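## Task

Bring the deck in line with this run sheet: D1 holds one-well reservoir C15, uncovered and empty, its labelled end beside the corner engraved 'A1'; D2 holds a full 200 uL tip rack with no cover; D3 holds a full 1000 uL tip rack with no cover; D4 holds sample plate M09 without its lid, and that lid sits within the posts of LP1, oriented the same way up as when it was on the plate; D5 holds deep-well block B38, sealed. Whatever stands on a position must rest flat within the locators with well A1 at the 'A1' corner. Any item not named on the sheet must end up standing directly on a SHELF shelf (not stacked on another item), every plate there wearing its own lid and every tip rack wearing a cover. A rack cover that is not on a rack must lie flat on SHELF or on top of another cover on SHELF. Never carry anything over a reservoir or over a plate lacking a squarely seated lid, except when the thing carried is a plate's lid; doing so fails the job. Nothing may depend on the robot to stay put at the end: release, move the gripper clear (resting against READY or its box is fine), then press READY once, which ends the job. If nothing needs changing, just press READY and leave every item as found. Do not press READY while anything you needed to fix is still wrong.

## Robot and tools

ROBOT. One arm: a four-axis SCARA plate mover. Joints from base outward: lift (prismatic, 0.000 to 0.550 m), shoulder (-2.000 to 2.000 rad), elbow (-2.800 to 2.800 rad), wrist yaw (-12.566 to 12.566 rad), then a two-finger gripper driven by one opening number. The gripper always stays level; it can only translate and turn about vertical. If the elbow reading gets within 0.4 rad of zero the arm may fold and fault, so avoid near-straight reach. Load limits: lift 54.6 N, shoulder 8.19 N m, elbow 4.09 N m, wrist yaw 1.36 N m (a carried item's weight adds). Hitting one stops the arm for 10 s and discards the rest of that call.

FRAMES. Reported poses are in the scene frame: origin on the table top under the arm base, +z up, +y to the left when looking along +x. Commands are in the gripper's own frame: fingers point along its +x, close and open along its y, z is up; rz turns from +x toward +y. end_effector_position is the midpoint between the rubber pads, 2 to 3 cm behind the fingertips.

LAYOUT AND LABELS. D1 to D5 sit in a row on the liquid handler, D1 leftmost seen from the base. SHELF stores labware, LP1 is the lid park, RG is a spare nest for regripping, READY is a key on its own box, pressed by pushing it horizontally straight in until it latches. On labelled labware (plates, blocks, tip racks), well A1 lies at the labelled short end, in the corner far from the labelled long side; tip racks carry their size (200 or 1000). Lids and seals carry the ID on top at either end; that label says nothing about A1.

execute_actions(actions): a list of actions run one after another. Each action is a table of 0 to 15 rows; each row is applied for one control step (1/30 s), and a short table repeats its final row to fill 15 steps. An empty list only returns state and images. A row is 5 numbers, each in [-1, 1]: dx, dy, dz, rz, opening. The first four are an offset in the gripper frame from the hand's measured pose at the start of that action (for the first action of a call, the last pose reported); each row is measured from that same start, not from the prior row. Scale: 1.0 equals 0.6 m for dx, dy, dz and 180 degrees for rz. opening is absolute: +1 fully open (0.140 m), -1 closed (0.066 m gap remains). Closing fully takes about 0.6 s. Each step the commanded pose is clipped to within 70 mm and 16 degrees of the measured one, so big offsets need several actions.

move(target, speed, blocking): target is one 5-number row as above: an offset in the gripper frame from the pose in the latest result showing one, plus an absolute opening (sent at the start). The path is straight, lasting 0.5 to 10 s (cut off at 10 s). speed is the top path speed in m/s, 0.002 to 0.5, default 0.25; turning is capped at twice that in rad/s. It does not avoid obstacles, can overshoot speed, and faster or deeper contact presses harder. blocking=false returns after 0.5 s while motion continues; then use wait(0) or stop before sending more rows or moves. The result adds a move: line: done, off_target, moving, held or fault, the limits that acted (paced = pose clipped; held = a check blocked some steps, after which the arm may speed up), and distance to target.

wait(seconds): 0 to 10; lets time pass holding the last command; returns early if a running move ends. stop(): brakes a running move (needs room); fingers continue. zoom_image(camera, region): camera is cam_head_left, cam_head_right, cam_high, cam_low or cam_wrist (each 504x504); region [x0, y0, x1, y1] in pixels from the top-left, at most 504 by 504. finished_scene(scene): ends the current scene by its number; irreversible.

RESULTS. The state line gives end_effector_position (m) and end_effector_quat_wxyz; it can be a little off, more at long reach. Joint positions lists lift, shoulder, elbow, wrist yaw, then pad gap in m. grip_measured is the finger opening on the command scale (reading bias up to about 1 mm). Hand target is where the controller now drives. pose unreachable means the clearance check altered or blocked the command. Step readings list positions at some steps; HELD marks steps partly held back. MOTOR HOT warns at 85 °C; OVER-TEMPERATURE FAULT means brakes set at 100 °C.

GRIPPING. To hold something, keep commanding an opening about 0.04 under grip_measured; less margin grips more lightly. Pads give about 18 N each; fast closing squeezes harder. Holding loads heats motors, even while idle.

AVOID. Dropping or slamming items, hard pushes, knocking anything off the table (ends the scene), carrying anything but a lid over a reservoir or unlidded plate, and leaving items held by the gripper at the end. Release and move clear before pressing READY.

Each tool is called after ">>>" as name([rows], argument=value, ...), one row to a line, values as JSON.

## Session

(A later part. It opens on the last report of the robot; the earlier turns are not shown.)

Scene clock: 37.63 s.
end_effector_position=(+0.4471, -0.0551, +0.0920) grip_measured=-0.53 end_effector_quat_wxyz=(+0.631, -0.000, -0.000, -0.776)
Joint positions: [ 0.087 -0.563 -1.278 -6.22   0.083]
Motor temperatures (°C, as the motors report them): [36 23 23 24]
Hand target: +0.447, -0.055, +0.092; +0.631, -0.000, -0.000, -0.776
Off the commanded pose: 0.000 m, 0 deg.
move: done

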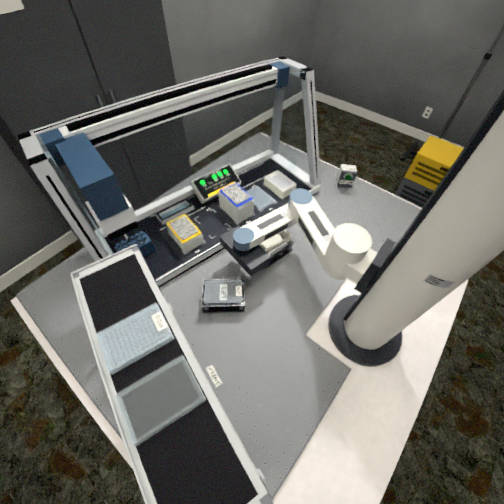

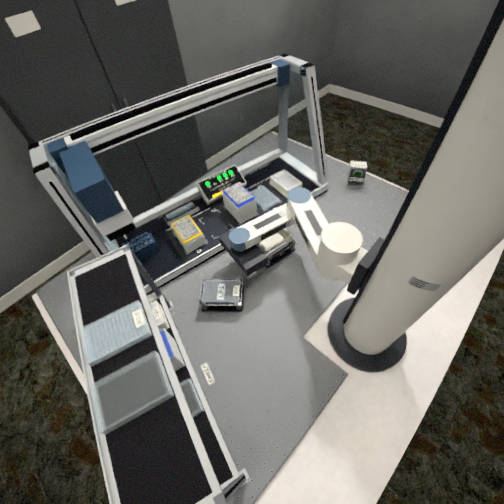

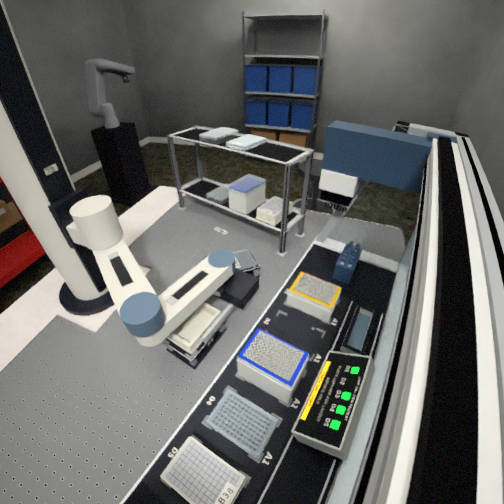

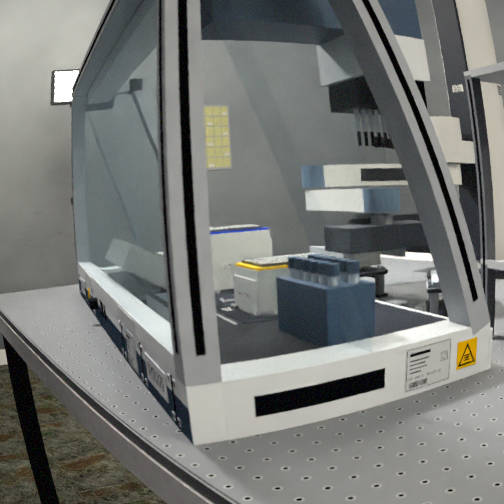

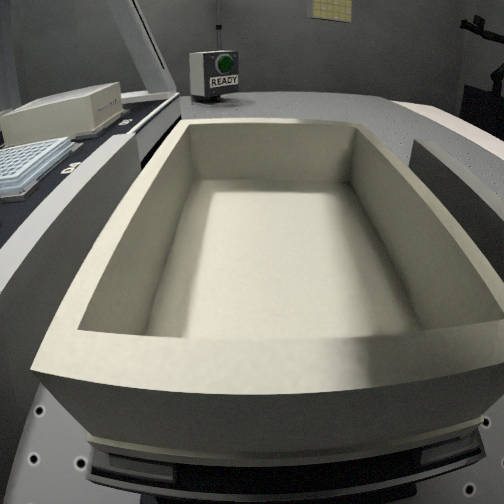

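>>> execute_actions([
  [[0.001,-0.001,-0.0005,0.0003,-0.57],[0.002,-0.002,-0.0015,0.0006,-0.57],[0.003,-0.003,-0.003,0.001,-0.57],[0.0033,-0.0033,-0.005,0.001,-0.57],[0.0033,-0.0033,-0.007,0.001,-0.57],[0.0033,-0.0033,-0.009,0.001,-0.57],[0.0033,-0.0033,-0.011,0.001,-0.57],[0.0033,-0.0033,-0.013,0.001,-0.57],[0.0033,-0.0033,-0.015,0.001,-0.57],[0.0033,-0.0033,-0.017,0.001,-0.57],[0.0033,-0.0033,-0.019,0.001,-0.57],[0.0033,-0.0033,-0.0205,0.001,-0.57],[0.0033,-0.0033,-0.0217,0.001,-0.57],[0.0033,-0.0033,-0.0225,0.001,-0.57],[0.0033,-0.0033,-0.023,0.001,-0.57]],
])

Scene clock: 41.17 s.
end_effector_position=(+0.4447, -0.0566, +0.0791) grip_measured=-0.53 end_effector_quat_wxyz=(+0.632, -0.000, -0.000, -0.775)
Joint positions: [ 0.074 -0.571 -1.263 -6.223  0.083]
Motor temperatures (°C, as the motors report them): [36 23 23 24]
Hand target: +0.445, -0.057, +0.078; +0.632, -0.000, -0.000, -0.775
Off the commanded pose: 0.001 m, 0 deg.
Step readings (end_effector_position):
0: (+0.4471, -0.0551, +0.0920)
1: (+0.4470, -0.0551, +0.0920)
2: (+0.4463, -0.0556, +0.0917)
4: (+0.4450, -0.0565, +0.0901)
8: (+0.4448, -0.0566, +0.0854)
15: end_effector_position above

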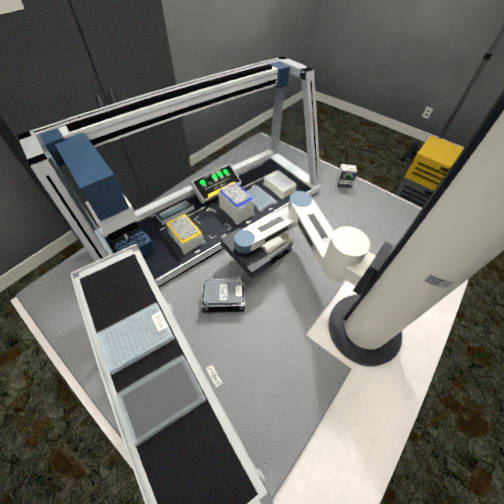

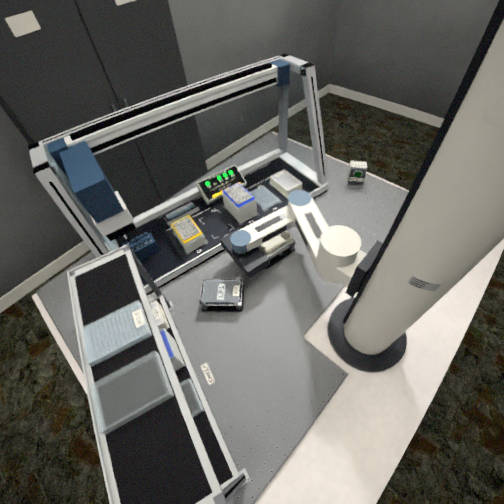

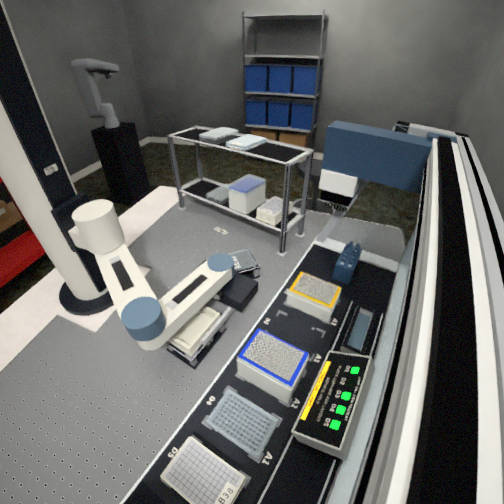

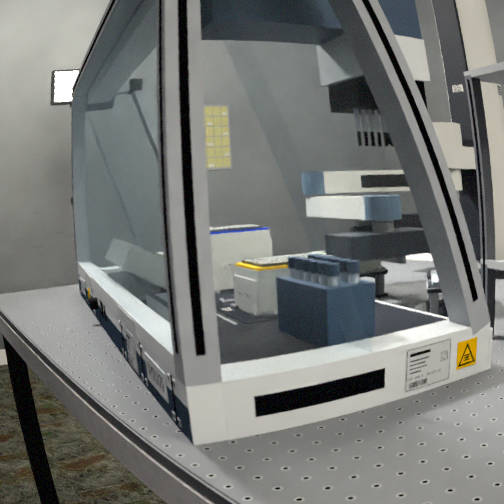

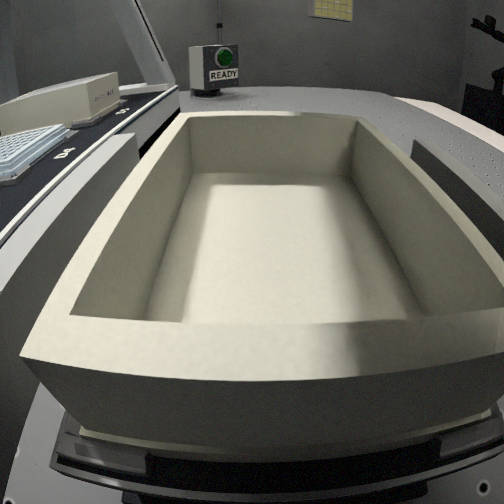

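>>> execute_actions([
  [[0,0,0.001,0,-0.5],[0,0,0.001,0,-0.42],[0,0,0.001,0,-0.3],[0,0,0.001,0,-0.2],[0,0,0.001,0,-0.1],[0,0,0.004,0,-0.1],[0,0,0.008,0,-0.1],[0,0,0.013,0,-0.1],[0,0,0.018,0,-0.1],[0,0,0.023,0,-0.1],[0,0,0.028,0,-0.1],[0,0,0.032,0,-0.1],[0,0,0.035,0,-0.1],[0,0,0.037,0,-0.1],[0,0,0.038,0,-0.1]],
])

Scene clock: 42.17 s.
end_effector_position=(+0.4448, -0.0566, +0.1012) grip_measured=-0.10 end_effector_quat_wxyz=(+0.632, -0.000, -0.000, -0.775)
Joint positions: [ 0.096 -0.571 -1.263 -6.223  0.099]
Motor temperatures (°C, as the motors report them): [36 23 23 24]
Hand target: +0.445, -0.057, +0.102; +0.632, -0.000, -0.000, -0.775
Off the commanded pose: 0.001 m, 0 deg.
Step readings (end_effector_position):
0: (+0.4447, -0.0566, +0.0788)
1: (+0.4447, -0.0566, +0.0789)
2: (+0.4447, -0.0566, +0.0797)
4: (+0.4447, -0.0566, +0.0798)
8: (+0.4447, -0.0566, +0.0832)
15: end_effector_position above

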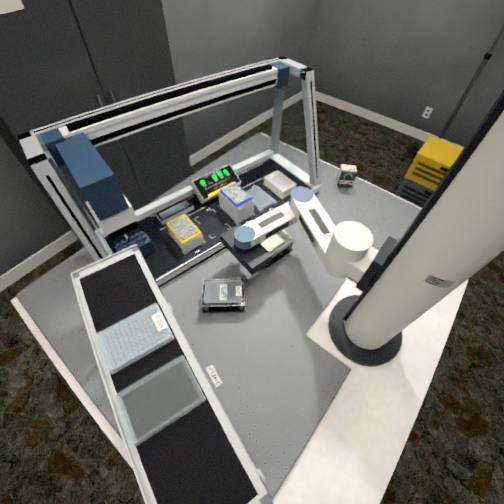

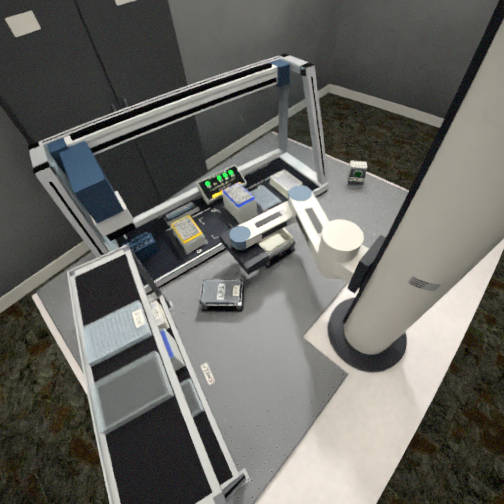

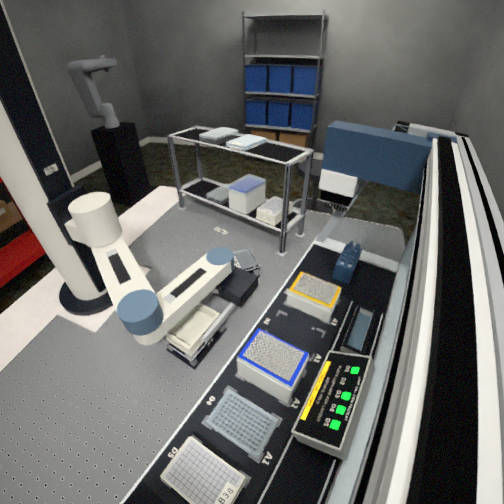

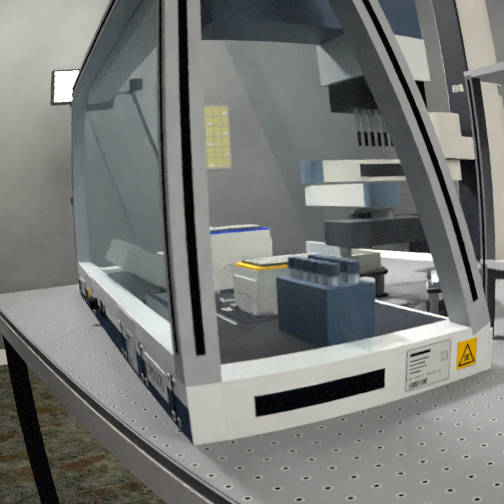

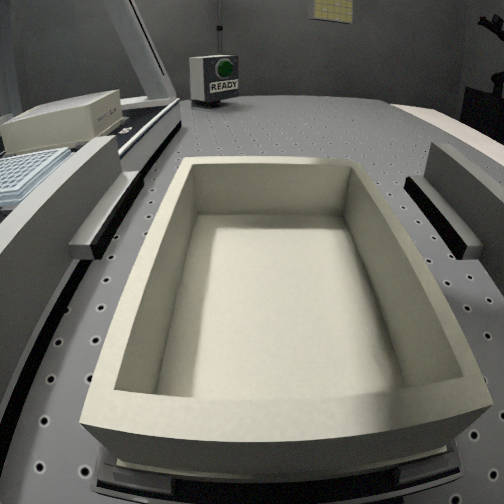

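>>> zoom_image(camera="cam_wrist", region=[70, 400, 490, 504])

>>> zoom_image(camera="cam_high", region=[150, 290, 250, 380])

Region (70, 400, 490, 504) of cam_wrist's 504x504 image, scaled by 1.200, with more detail than that image has; it fills the top 125 rows of this view, and the rest is white.

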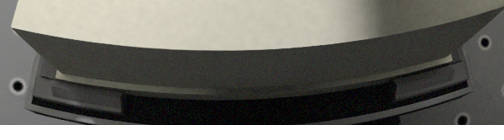

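Region (150, 290, 250, 380) of cam_high's 504x504 image, scaled by 5.040, with more detail than that image has; it fills the top 454 rows of this view, and the rest is white.

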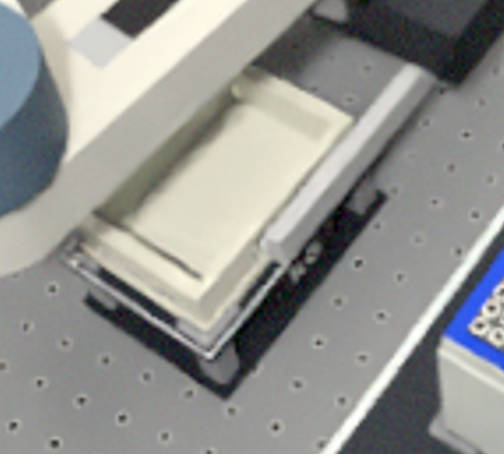

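>>> move(target=[-0.4207, 0.22514, -0.002, 0.49586, -0.1], speed=0.5)

Scene clock: 44.77 s.
end_effector_position=(+0.6277, +0.1633, +0.1000) grip_measured=-0.10 end_effector_quat_wxyz=(+0.994, -0.000, -0.000, -0.108)
Joint positions: [ 0.095 -0.156 -1.58  -4.764  0.099]
Motor temperatures (°C, as the motors report them): [36 23 23 24]
Hand target: +0.628, +0.163, +0.100; +0.994, -0.000, -0.000, -0.108
Off the commanded pose: 0.000 m, 0 deg.
move: done

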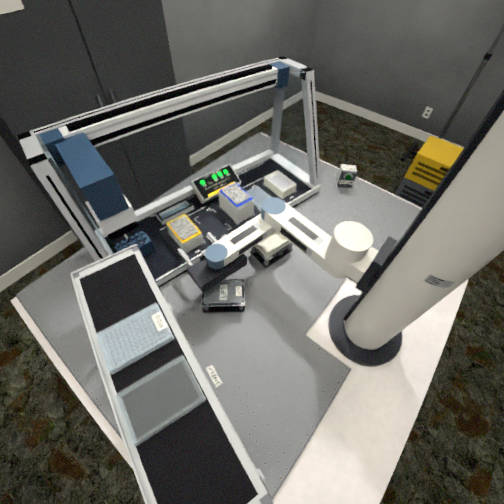

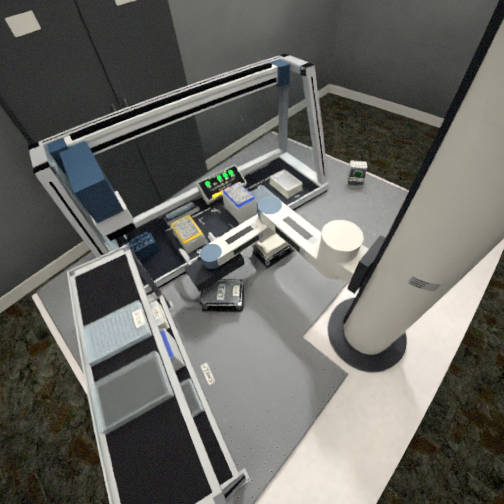

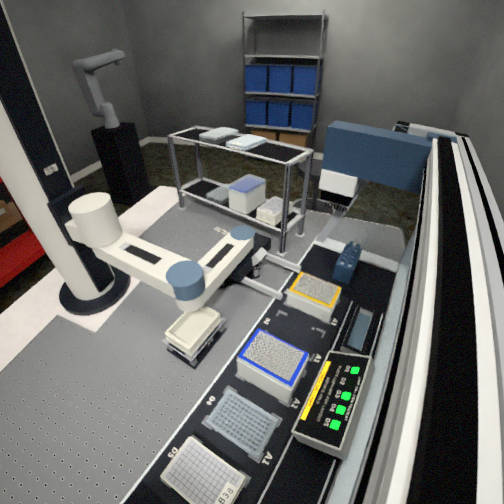

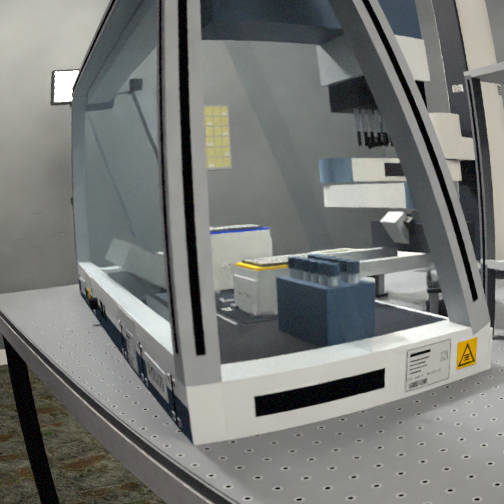

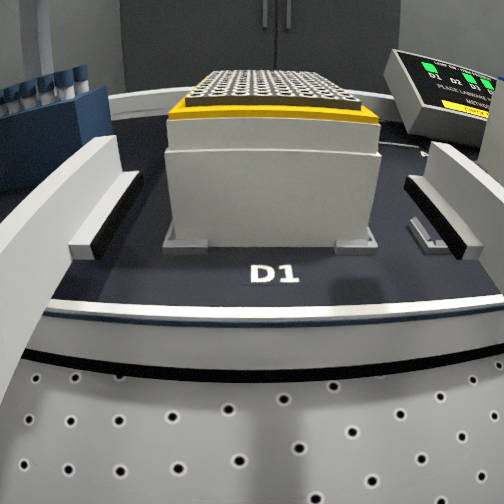

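>>> zoom_image(camera="cam_wrist", region=[150, 60, 400, 270])

>>> zoom_image(camera="cam_high", region=[155, 300, 235, 375])

Region (150, 60, 400, 270) of cam_wrist's 504x504 image, scaled by 2.016, with more detail than that image has; it fills the top 423 rows of this view, and the rest is white.

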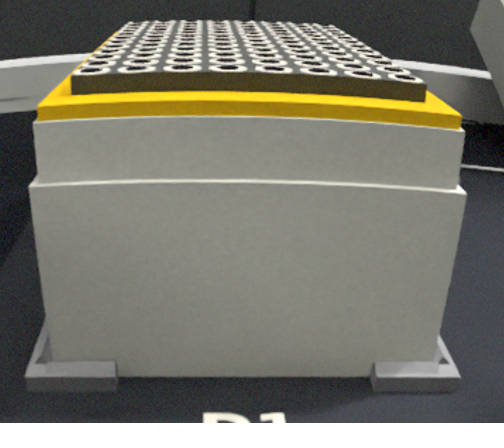

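Region (155, 300, 235, 375) of cam_high's 504x504 image, scaled by 6.300, with more detail than that image has; it fills the top 472 rows of this view, and the rest is white.

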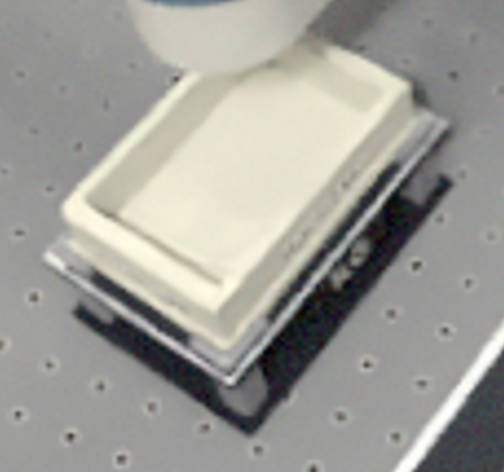

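>>> move(target=[0.16633, 0.0005, -0.02667, 0.0002, -0.1], speed=0.3)

Scene clock: 46.30 s.
end_effector_position=(+0.7253, +0.1422, +0.0840) grip_measured=-0.10 end_effector_quat_wxyz=(+0.994, -0.000, -0.000, -0.108)
Joint positions: [ 0.079 -0.094 -2.073 -4.332  0.099]
Motor temperatures (°C, as the motors report them): [36 23 23 24]
Hand target: +0.725, +0.142, +0.084; +0.994, -0.000, -0.000, -0.108
Off the commanded pose: 0.000 m, 0 deg.
move: done

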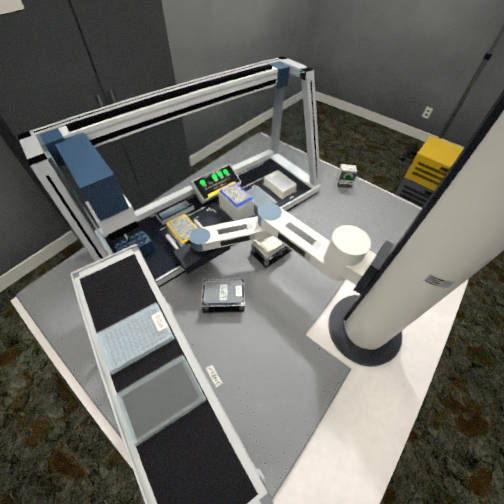

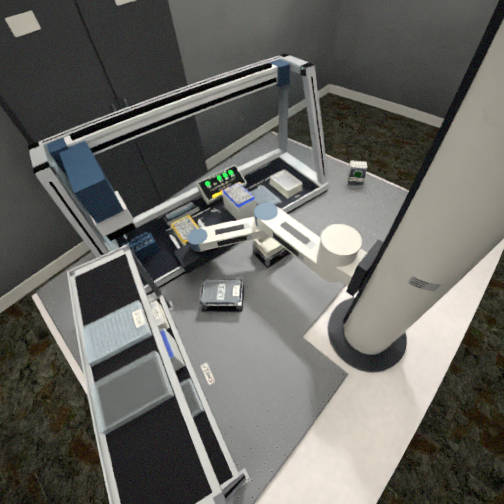

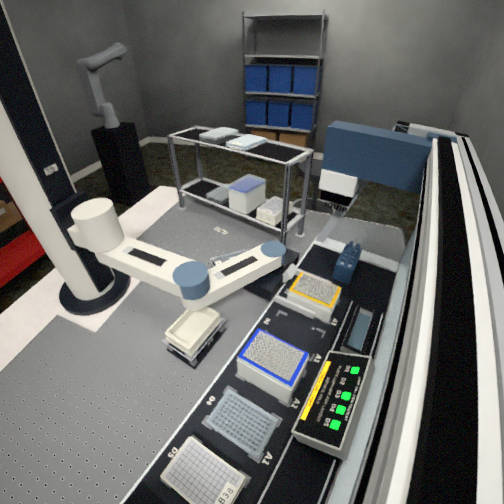

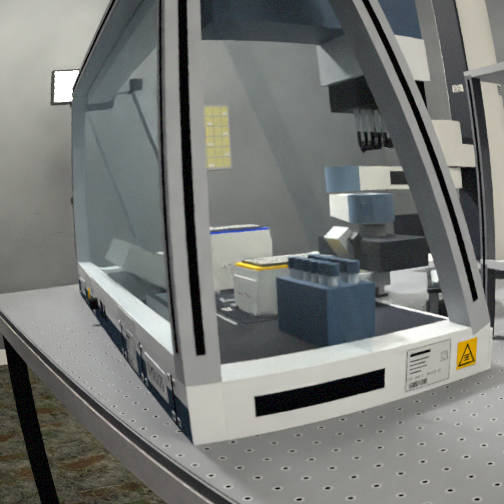

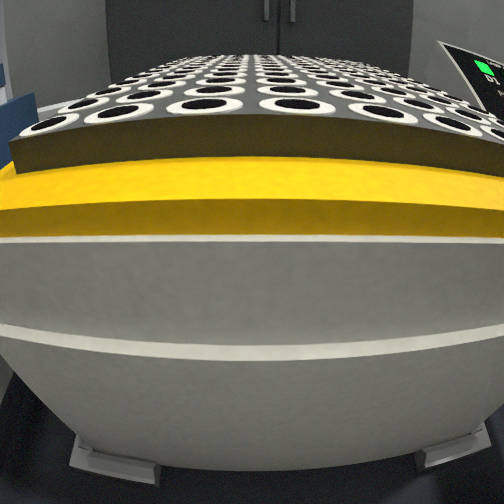

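>>> execute_actions([
  [[0,0,0,0,-0.2],[0,0,0,0,-0.28],[0,0,0,0,-0.35],[0,0,0,0,-0.39],[0,0,0,0,-0.415],[0,0,0,0,-0.43],[0,0,0,0,-0.44],[0,0,0,0,-0.45],[0,0,0,0,-0.46],[0,0,0,0,-0.47],[0,0,0,0,-0.48],[0,0,0,0,-0.49],[0,0,0,0,-0.5],[0,0,0,0,-0.5],[0,0,0,0,-0.5]],
])

Scene clock: 47.07 s.
end_effector_position=(+0.7253, +0.1423, +0.0840) grip_measured=-0.46 end_effector_quat_wxyz=(+0.994, -0.000, -0.000, -0.107)
Joint positions: [ 0.079 -0.094 -2.072 -4.331  0.086]
Motor temperatures (°C, as the motors report them): [36 23 23 24]
Hand target: +0.725, +0.142, +0.084; +0.994, -0.000, -0.000, -0.108
Off the commanded pose: 0.000 m, 0 deg.
Step readings (end_effector_position):
0: (+0.7253, +0.1422, +0.0840)
1: (+0.7253, +0.1422, +0.0840)
2: (+0.7253, +0.1422, +0.0840)
4: (+0.7253, +0.1422, +0.0840)
8: (+0.7253, +0.1422, +0.0840)
15: end_effector_position above

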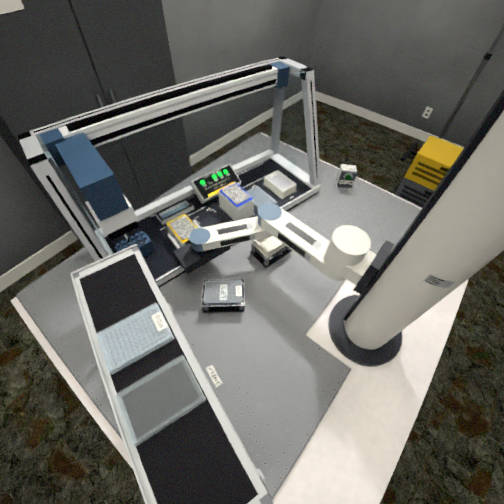

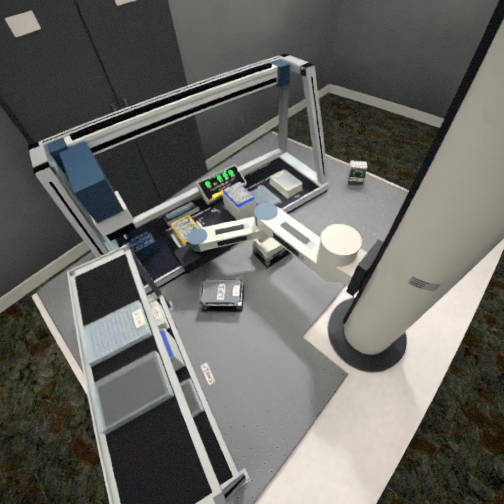

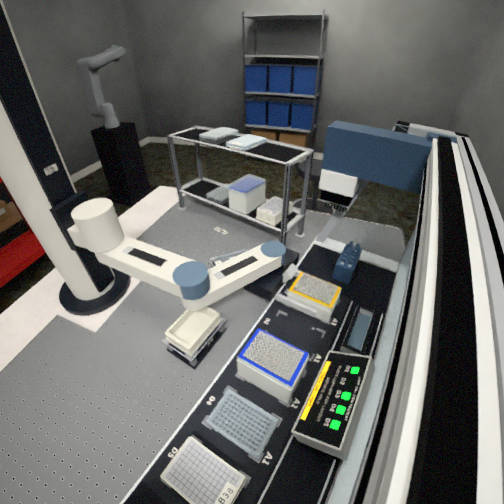

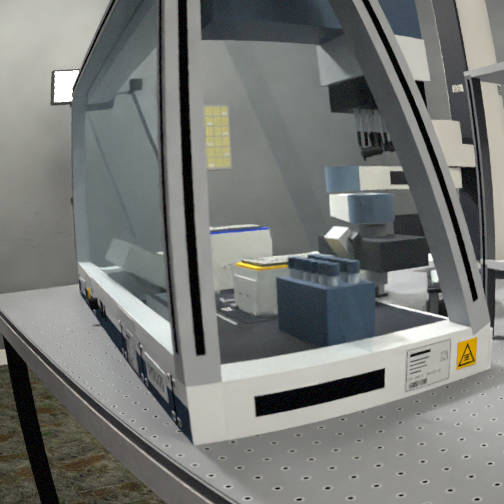

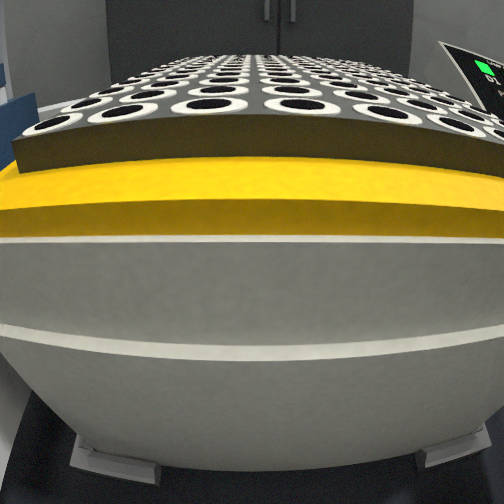

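>>> execute_actions([
  [[0,0,0.002,0,-0.5],[0,0,0.005,0,-0.5],[0,0,0.009,0,-0.5],[0,0,0.013,0,-0.5],[0,0,0.0165,0,-0.5],[0,0,0.0185,0,-0.5],[0,0,0.019,0,-0.5],[0,-0.002,0.019,0,-0.5],[0,-0.007,0.019,0,-0.5],[0,-0.015,0.019,0,-0.5],[0,-0.025,0.019,0,-0.5],[0,-0.036,0.019,0,-0.5],[0,-0.047,0.019,0,-0.5],[0,-0.057,0.019,0,-0.5],[0,-0.065,0.019,0,-0.5]],
])

Scene clock: 48.03 s.
end_effector_position=(+0.7205, +0.1163, +0.0954) grip_measured=-0.46 end_effector_quat_wxyz=(+0.994, -0.000, -0.000, -0.108)
Joint positions: [ 0.09  -0.19  -1.972 -4.337  0.086]
Motor temperatures (°C, as the motors report them): [36 23 23 24]
Hand target: +0.718, +0.105, +0.095; +0.994, -0.000, -0.000, -0.108
Off the commanded pose: 0.013 m, 0 deg.
Step readings (end_effector_position):
0: (+0.7253, +0.1423, +0.0840)
1: (+0.7253, +0.1424, +0.0841)
2: (+0.7253, +0.1424, +0.0851)
4: (+0.7253, +0.1424, +0.0888)
8: (+0.7252, +0.1423, +0.0955)
15: end_effector_position above

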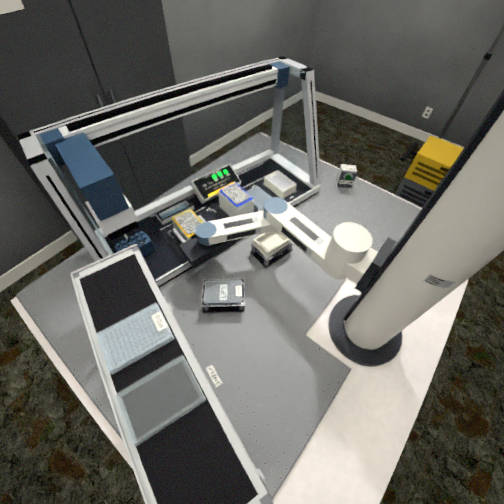

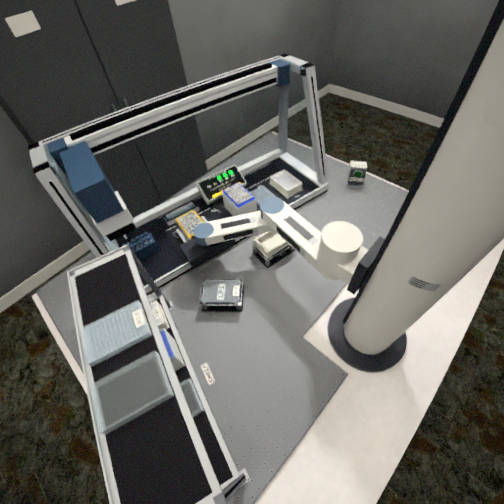

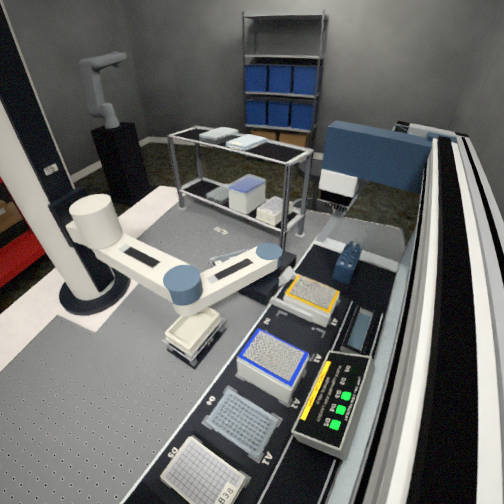

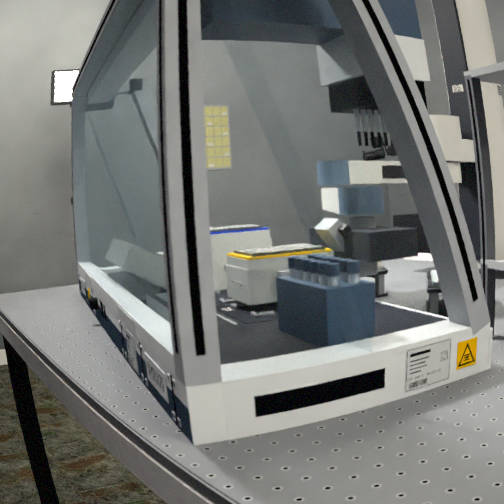

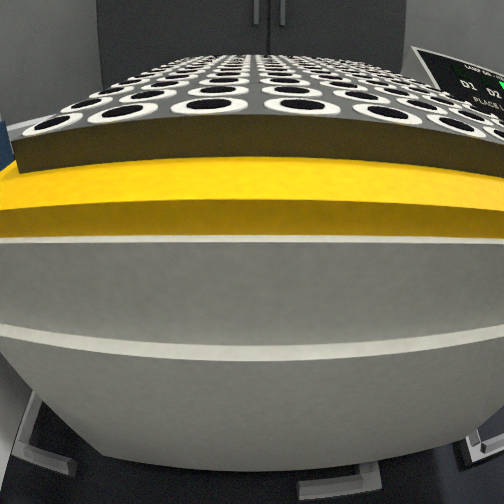

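>>> move(target=[-0.00155, -0.1626, -0.002, 0.0003, -0.5], speed=0.35)

Scene clock: 49.03 s.
end_effector_position=(+0.6989, +0.0209, +0.0942) grip_measured=-0.46 end_effector_quat_wxyz=(+0.994, -0.000, -0.000, -0.108)
Joint positions: [ 0.089 -0.526 -1.694 -4.28   0.086]
Motor temperatures (°C, as the motors report them): [36 23 23 24]
Hand target: +0.699, +0.021, +0.094; +0.994, -0.000, -0.000, -0.107
Off the commanded pose: 0.000 m, 0 deg.
move: done

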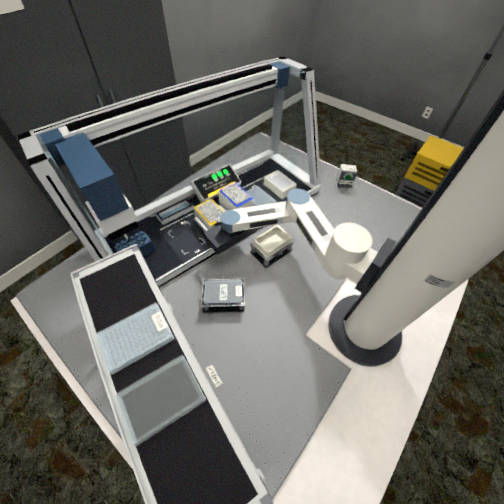

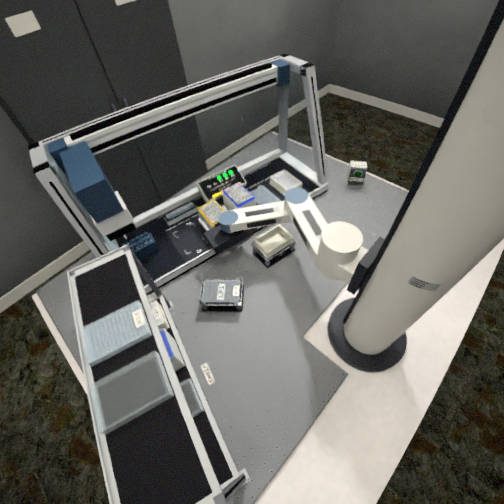

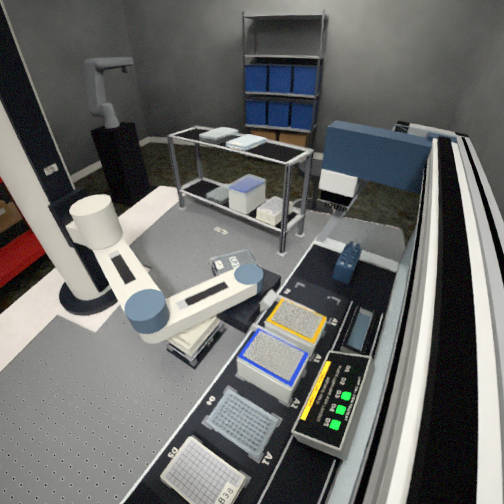

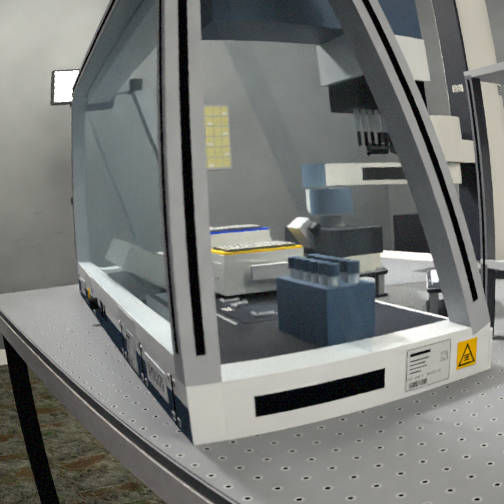

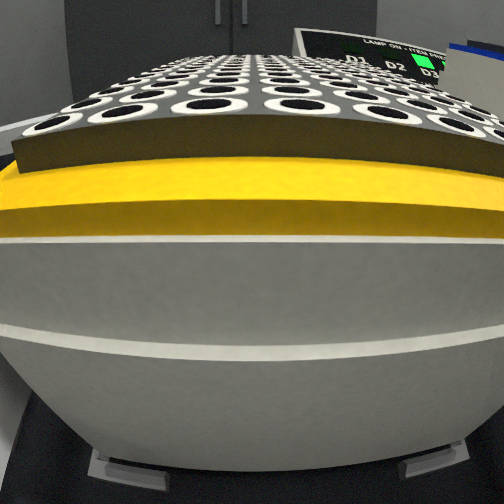

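>>> zoom_image(camera="cam_wrist", region=[70, 430, 190, 504])

>>> zoom_image(camera="cam_wrist", region=[384, 420, 504, 494])

Region (70, 430, 190, 504) of cam_wrist's 504x504 image, scaled by 4.200, with more detail than that image has; it fills the top 311 rows of this view, and the rest is white.

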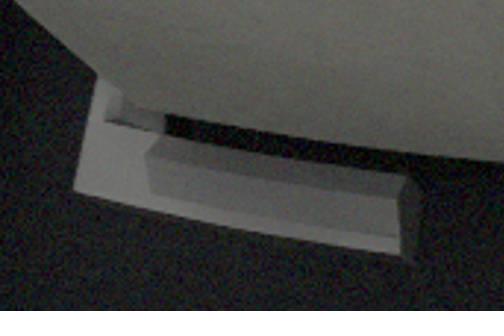

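Region (384, 420, 504, 494) of cam_wrist's 504x504 image, scaled by 4.200, with more detail than that image has; it fills the top 311 rows of this view, and the rest is white.

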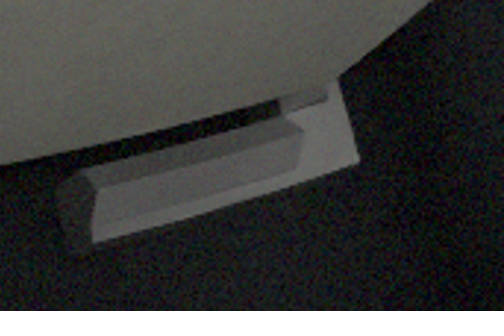

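>>> execute_actions([
  [[0.0005,0.0005,-0.001,0.0003,-0.5],[0.0005,0.0005,-0.0025,0.0003,-0.5],[0.0005,0.0005,-0.004,0.0003,-0.5],[0.0005,0.0005,-0.0058,0.0003,-0.5],[0.0005,0.0005,-0.0076,0.0003,-0.5],[0.0005,0.0005,-0.0094,0.0003,-0.5],[0.0005,0.0005,-0.011,0.0003,-0.5],[0.0005,0.0005,-0.0125,0.0003,-0.5],[0.0005,0.0005,-0.0138,0.0003,-0.5],[0.0005,0.0005,-0.0149,0.0003,-0.5],[0.0005,0.0005,-0.0158,0.0003,-0.5],[0.0005,0.0005,-0.0164,0.0003,-0.5],[0.0005,0.0005,-0.0168,0.0003,-0.5],[0.0005,0.0005,-0.0168,0.0003,-0.5],[0.0005,0.0005,-0.0168,0.0003,-0.5]],
])

Scene clock: 51.27 s.
end_effector_position=(+0.6993, +0.0211, +0.0840) grip_measured=-0.46 end_effector_quat_wxyz=(+0.994, -0.000, -0.000, -0.107)
Joint positions: [ 0.079 -0.525 -1.696 -4.278  0.086]
Motor temperatures (°C, as the motors report them): [36 23 23 24]
Hand target: +0.699, +0.021, +0.084; +0.994, -0.000, -0.000, -0.107
Off the commanded pose: 0.000 m, 0 deg.
Step readings (end_effector_position):
0: (+0.6989, +0.0209, +0.0942)
1: (+0.6990, +0.0209, +0.0941)
2: (+0.6992, +0.0210, +0.0935)
4: (+0.6992, +0.0210, +0.0917)
8: (+0.6993, +0.0210, +0.0875)
15: end_effector_position above

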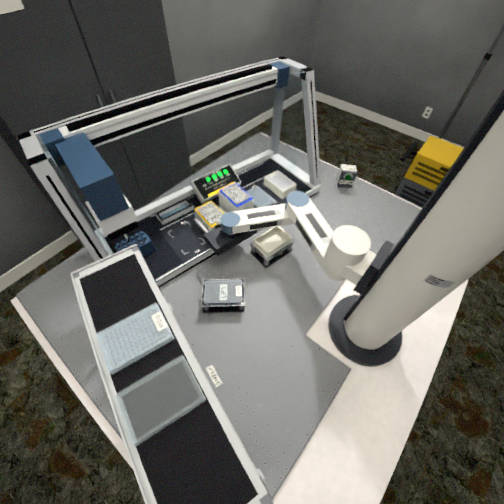

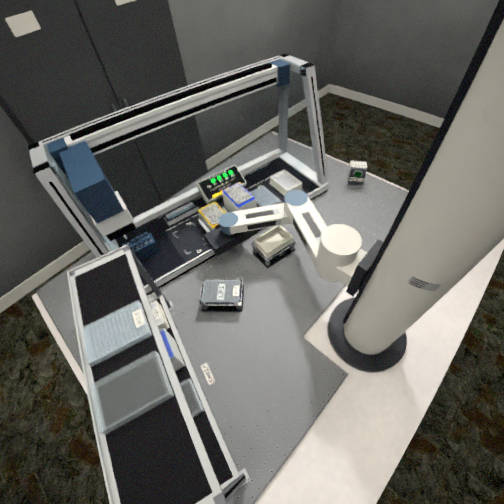

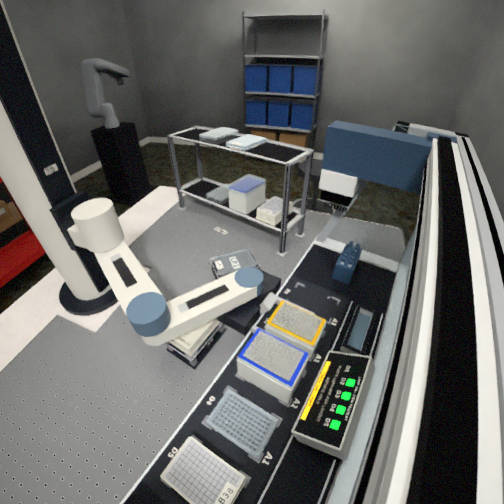

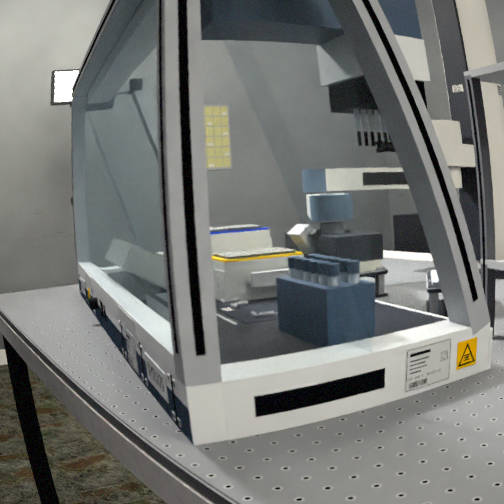

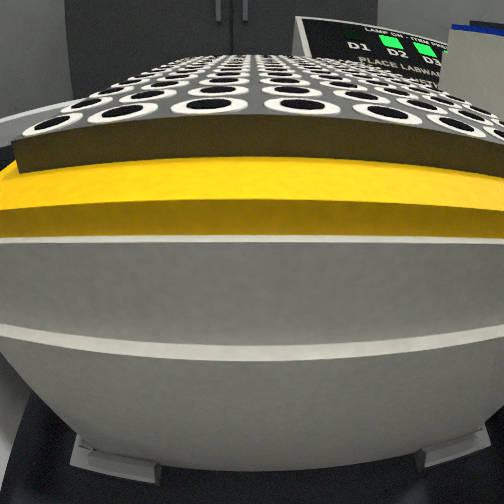

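>>> execute_actions([
  [[0,0,0,0,-0.44],[0,0,0,0,-0.34],[0,0,0,0,-0.22],[0,0,0.001,0,-0.1],[-0.003,0,0.004,0,-0.07],[-0.011,0,0.009,0,-0.07],[-0.024,0,0.015,0,-0.07],[-0.041,0,0.021,0,-0.07],[-0.06,0,0.026,0,-0.07],[-0.08,0,0.029,0,-0.07],[-0.1,0,0.03,0,-0.07],[-0.12,0,0.03,0,-0.07],[-0.14,0,0.03,0,-0.07],[-0.157,0,0.03,0,-0.07],[-0.17,0,0.03,0,-0.07]],
])

Scene clock: 52.40 s.
end_effector_position=(+0.6303, +0.0378, +0.1020) grip_measured=-0.07 end_effector_quat_wxyz=(+0.994, -0.000, -0.000, -0.105)
Joint positions: [ 0.097 -0.595 -1.345 -4.554  0.1  ]
Motor temperatures (°C, as the motors report them): [36 23 23 24]
Hand target: +0.607, +0.042, +0.102; +0.994, -0.000, -0.000, -0.105
Off the commanded pose: 0.031 m, 0 deg.
Step readings (end_effector_position):
0: (+0.6993, +0.0211, +0.0840)
1: (+0.6993, +0.0211, +0.0840)
2: (+0.6993, +0.0211, +0.0840)
4: (+0.6993, +0.0211, +0.0841)
8: (+0.6896, +0.0232, +0.0911)
15: end_effector_position above

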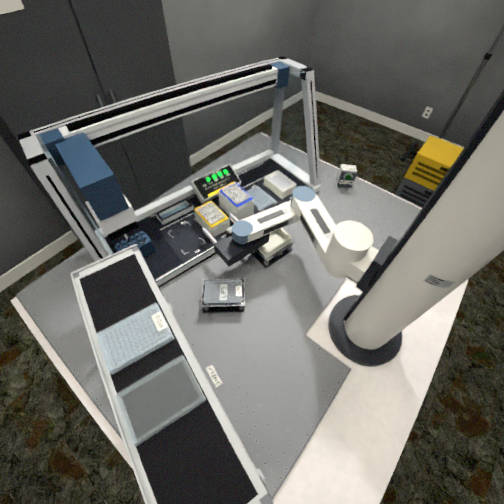

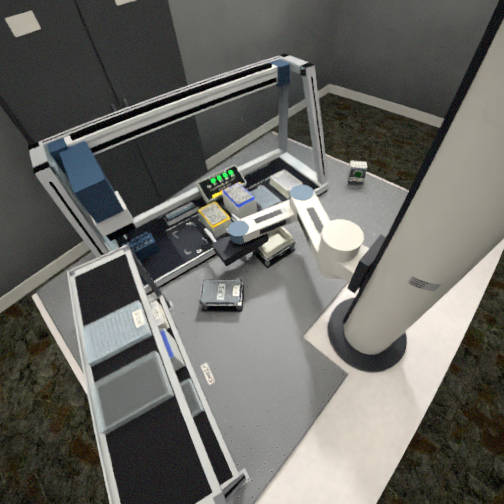

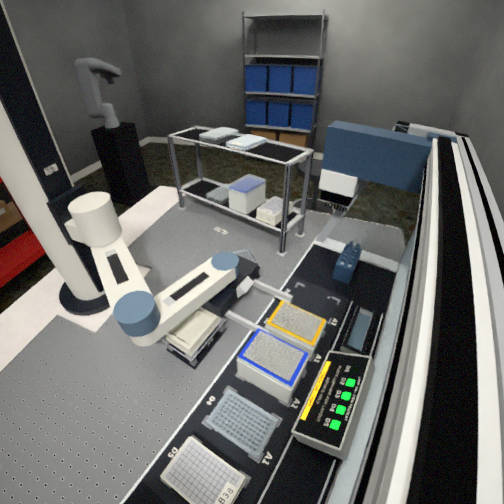

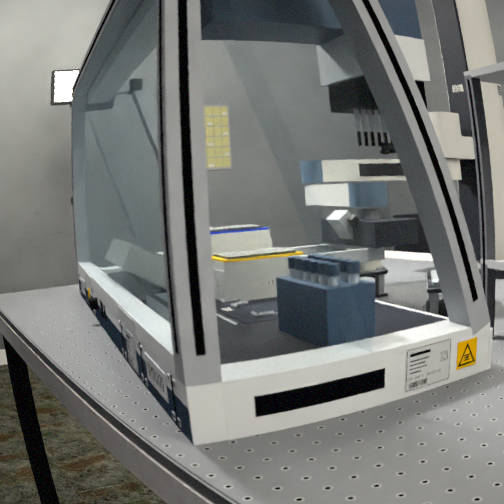

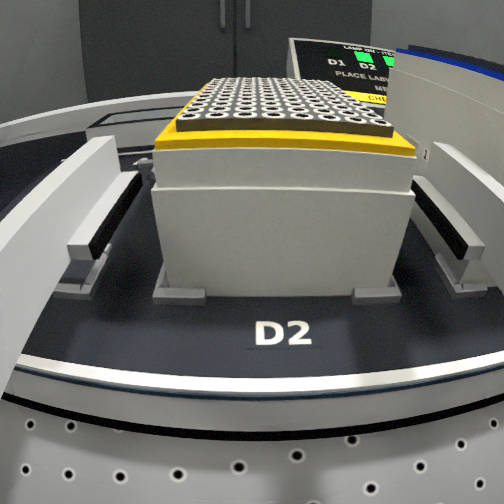

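>>> execute_actions(actions=[])

Scene clock: 52.50 s.
end_effector_position=(+0.6083, +0.0424, +0.1020) grip_measured=-0.07 end_effector_quat_wxyz=(+0.995, -0.000, -0.000, -0.104)
Joint positions: [ 0.097 -0.606 -1.244 -4.641  0.1  ]
Motor temperatures (°C, as the motors report them): [36 23 23 24]
Hand target: +0.607, +0.042, +0.102; +0.994, -0.000, -0.000, -0.105
Off the commanded pose: 0.009 m, 0 deg.

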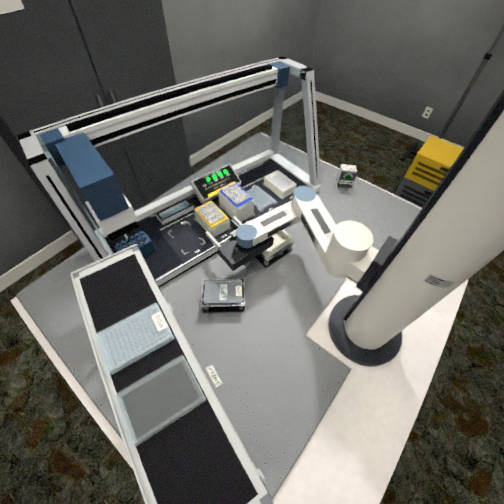

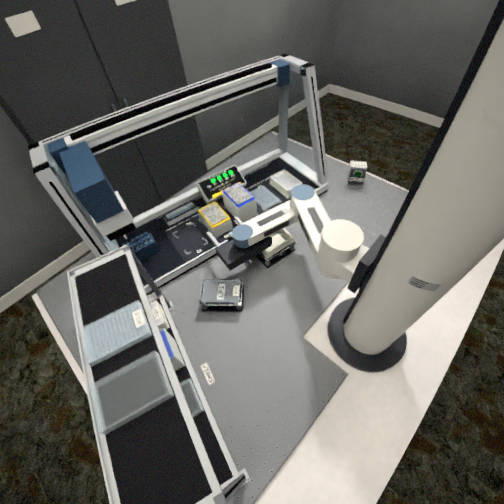

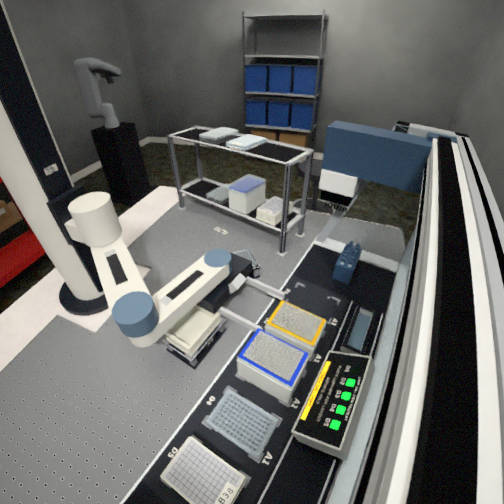

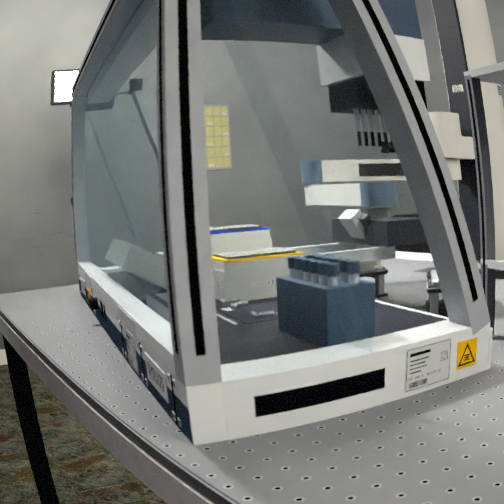

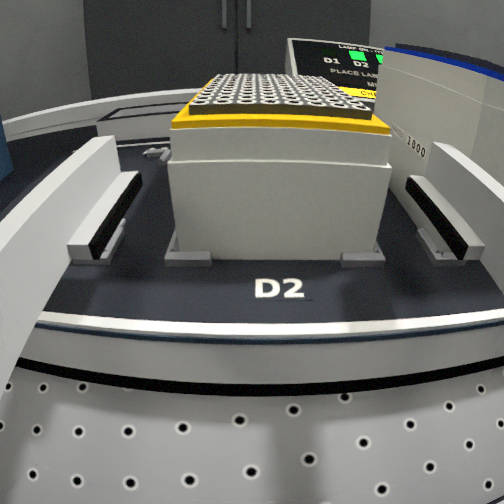

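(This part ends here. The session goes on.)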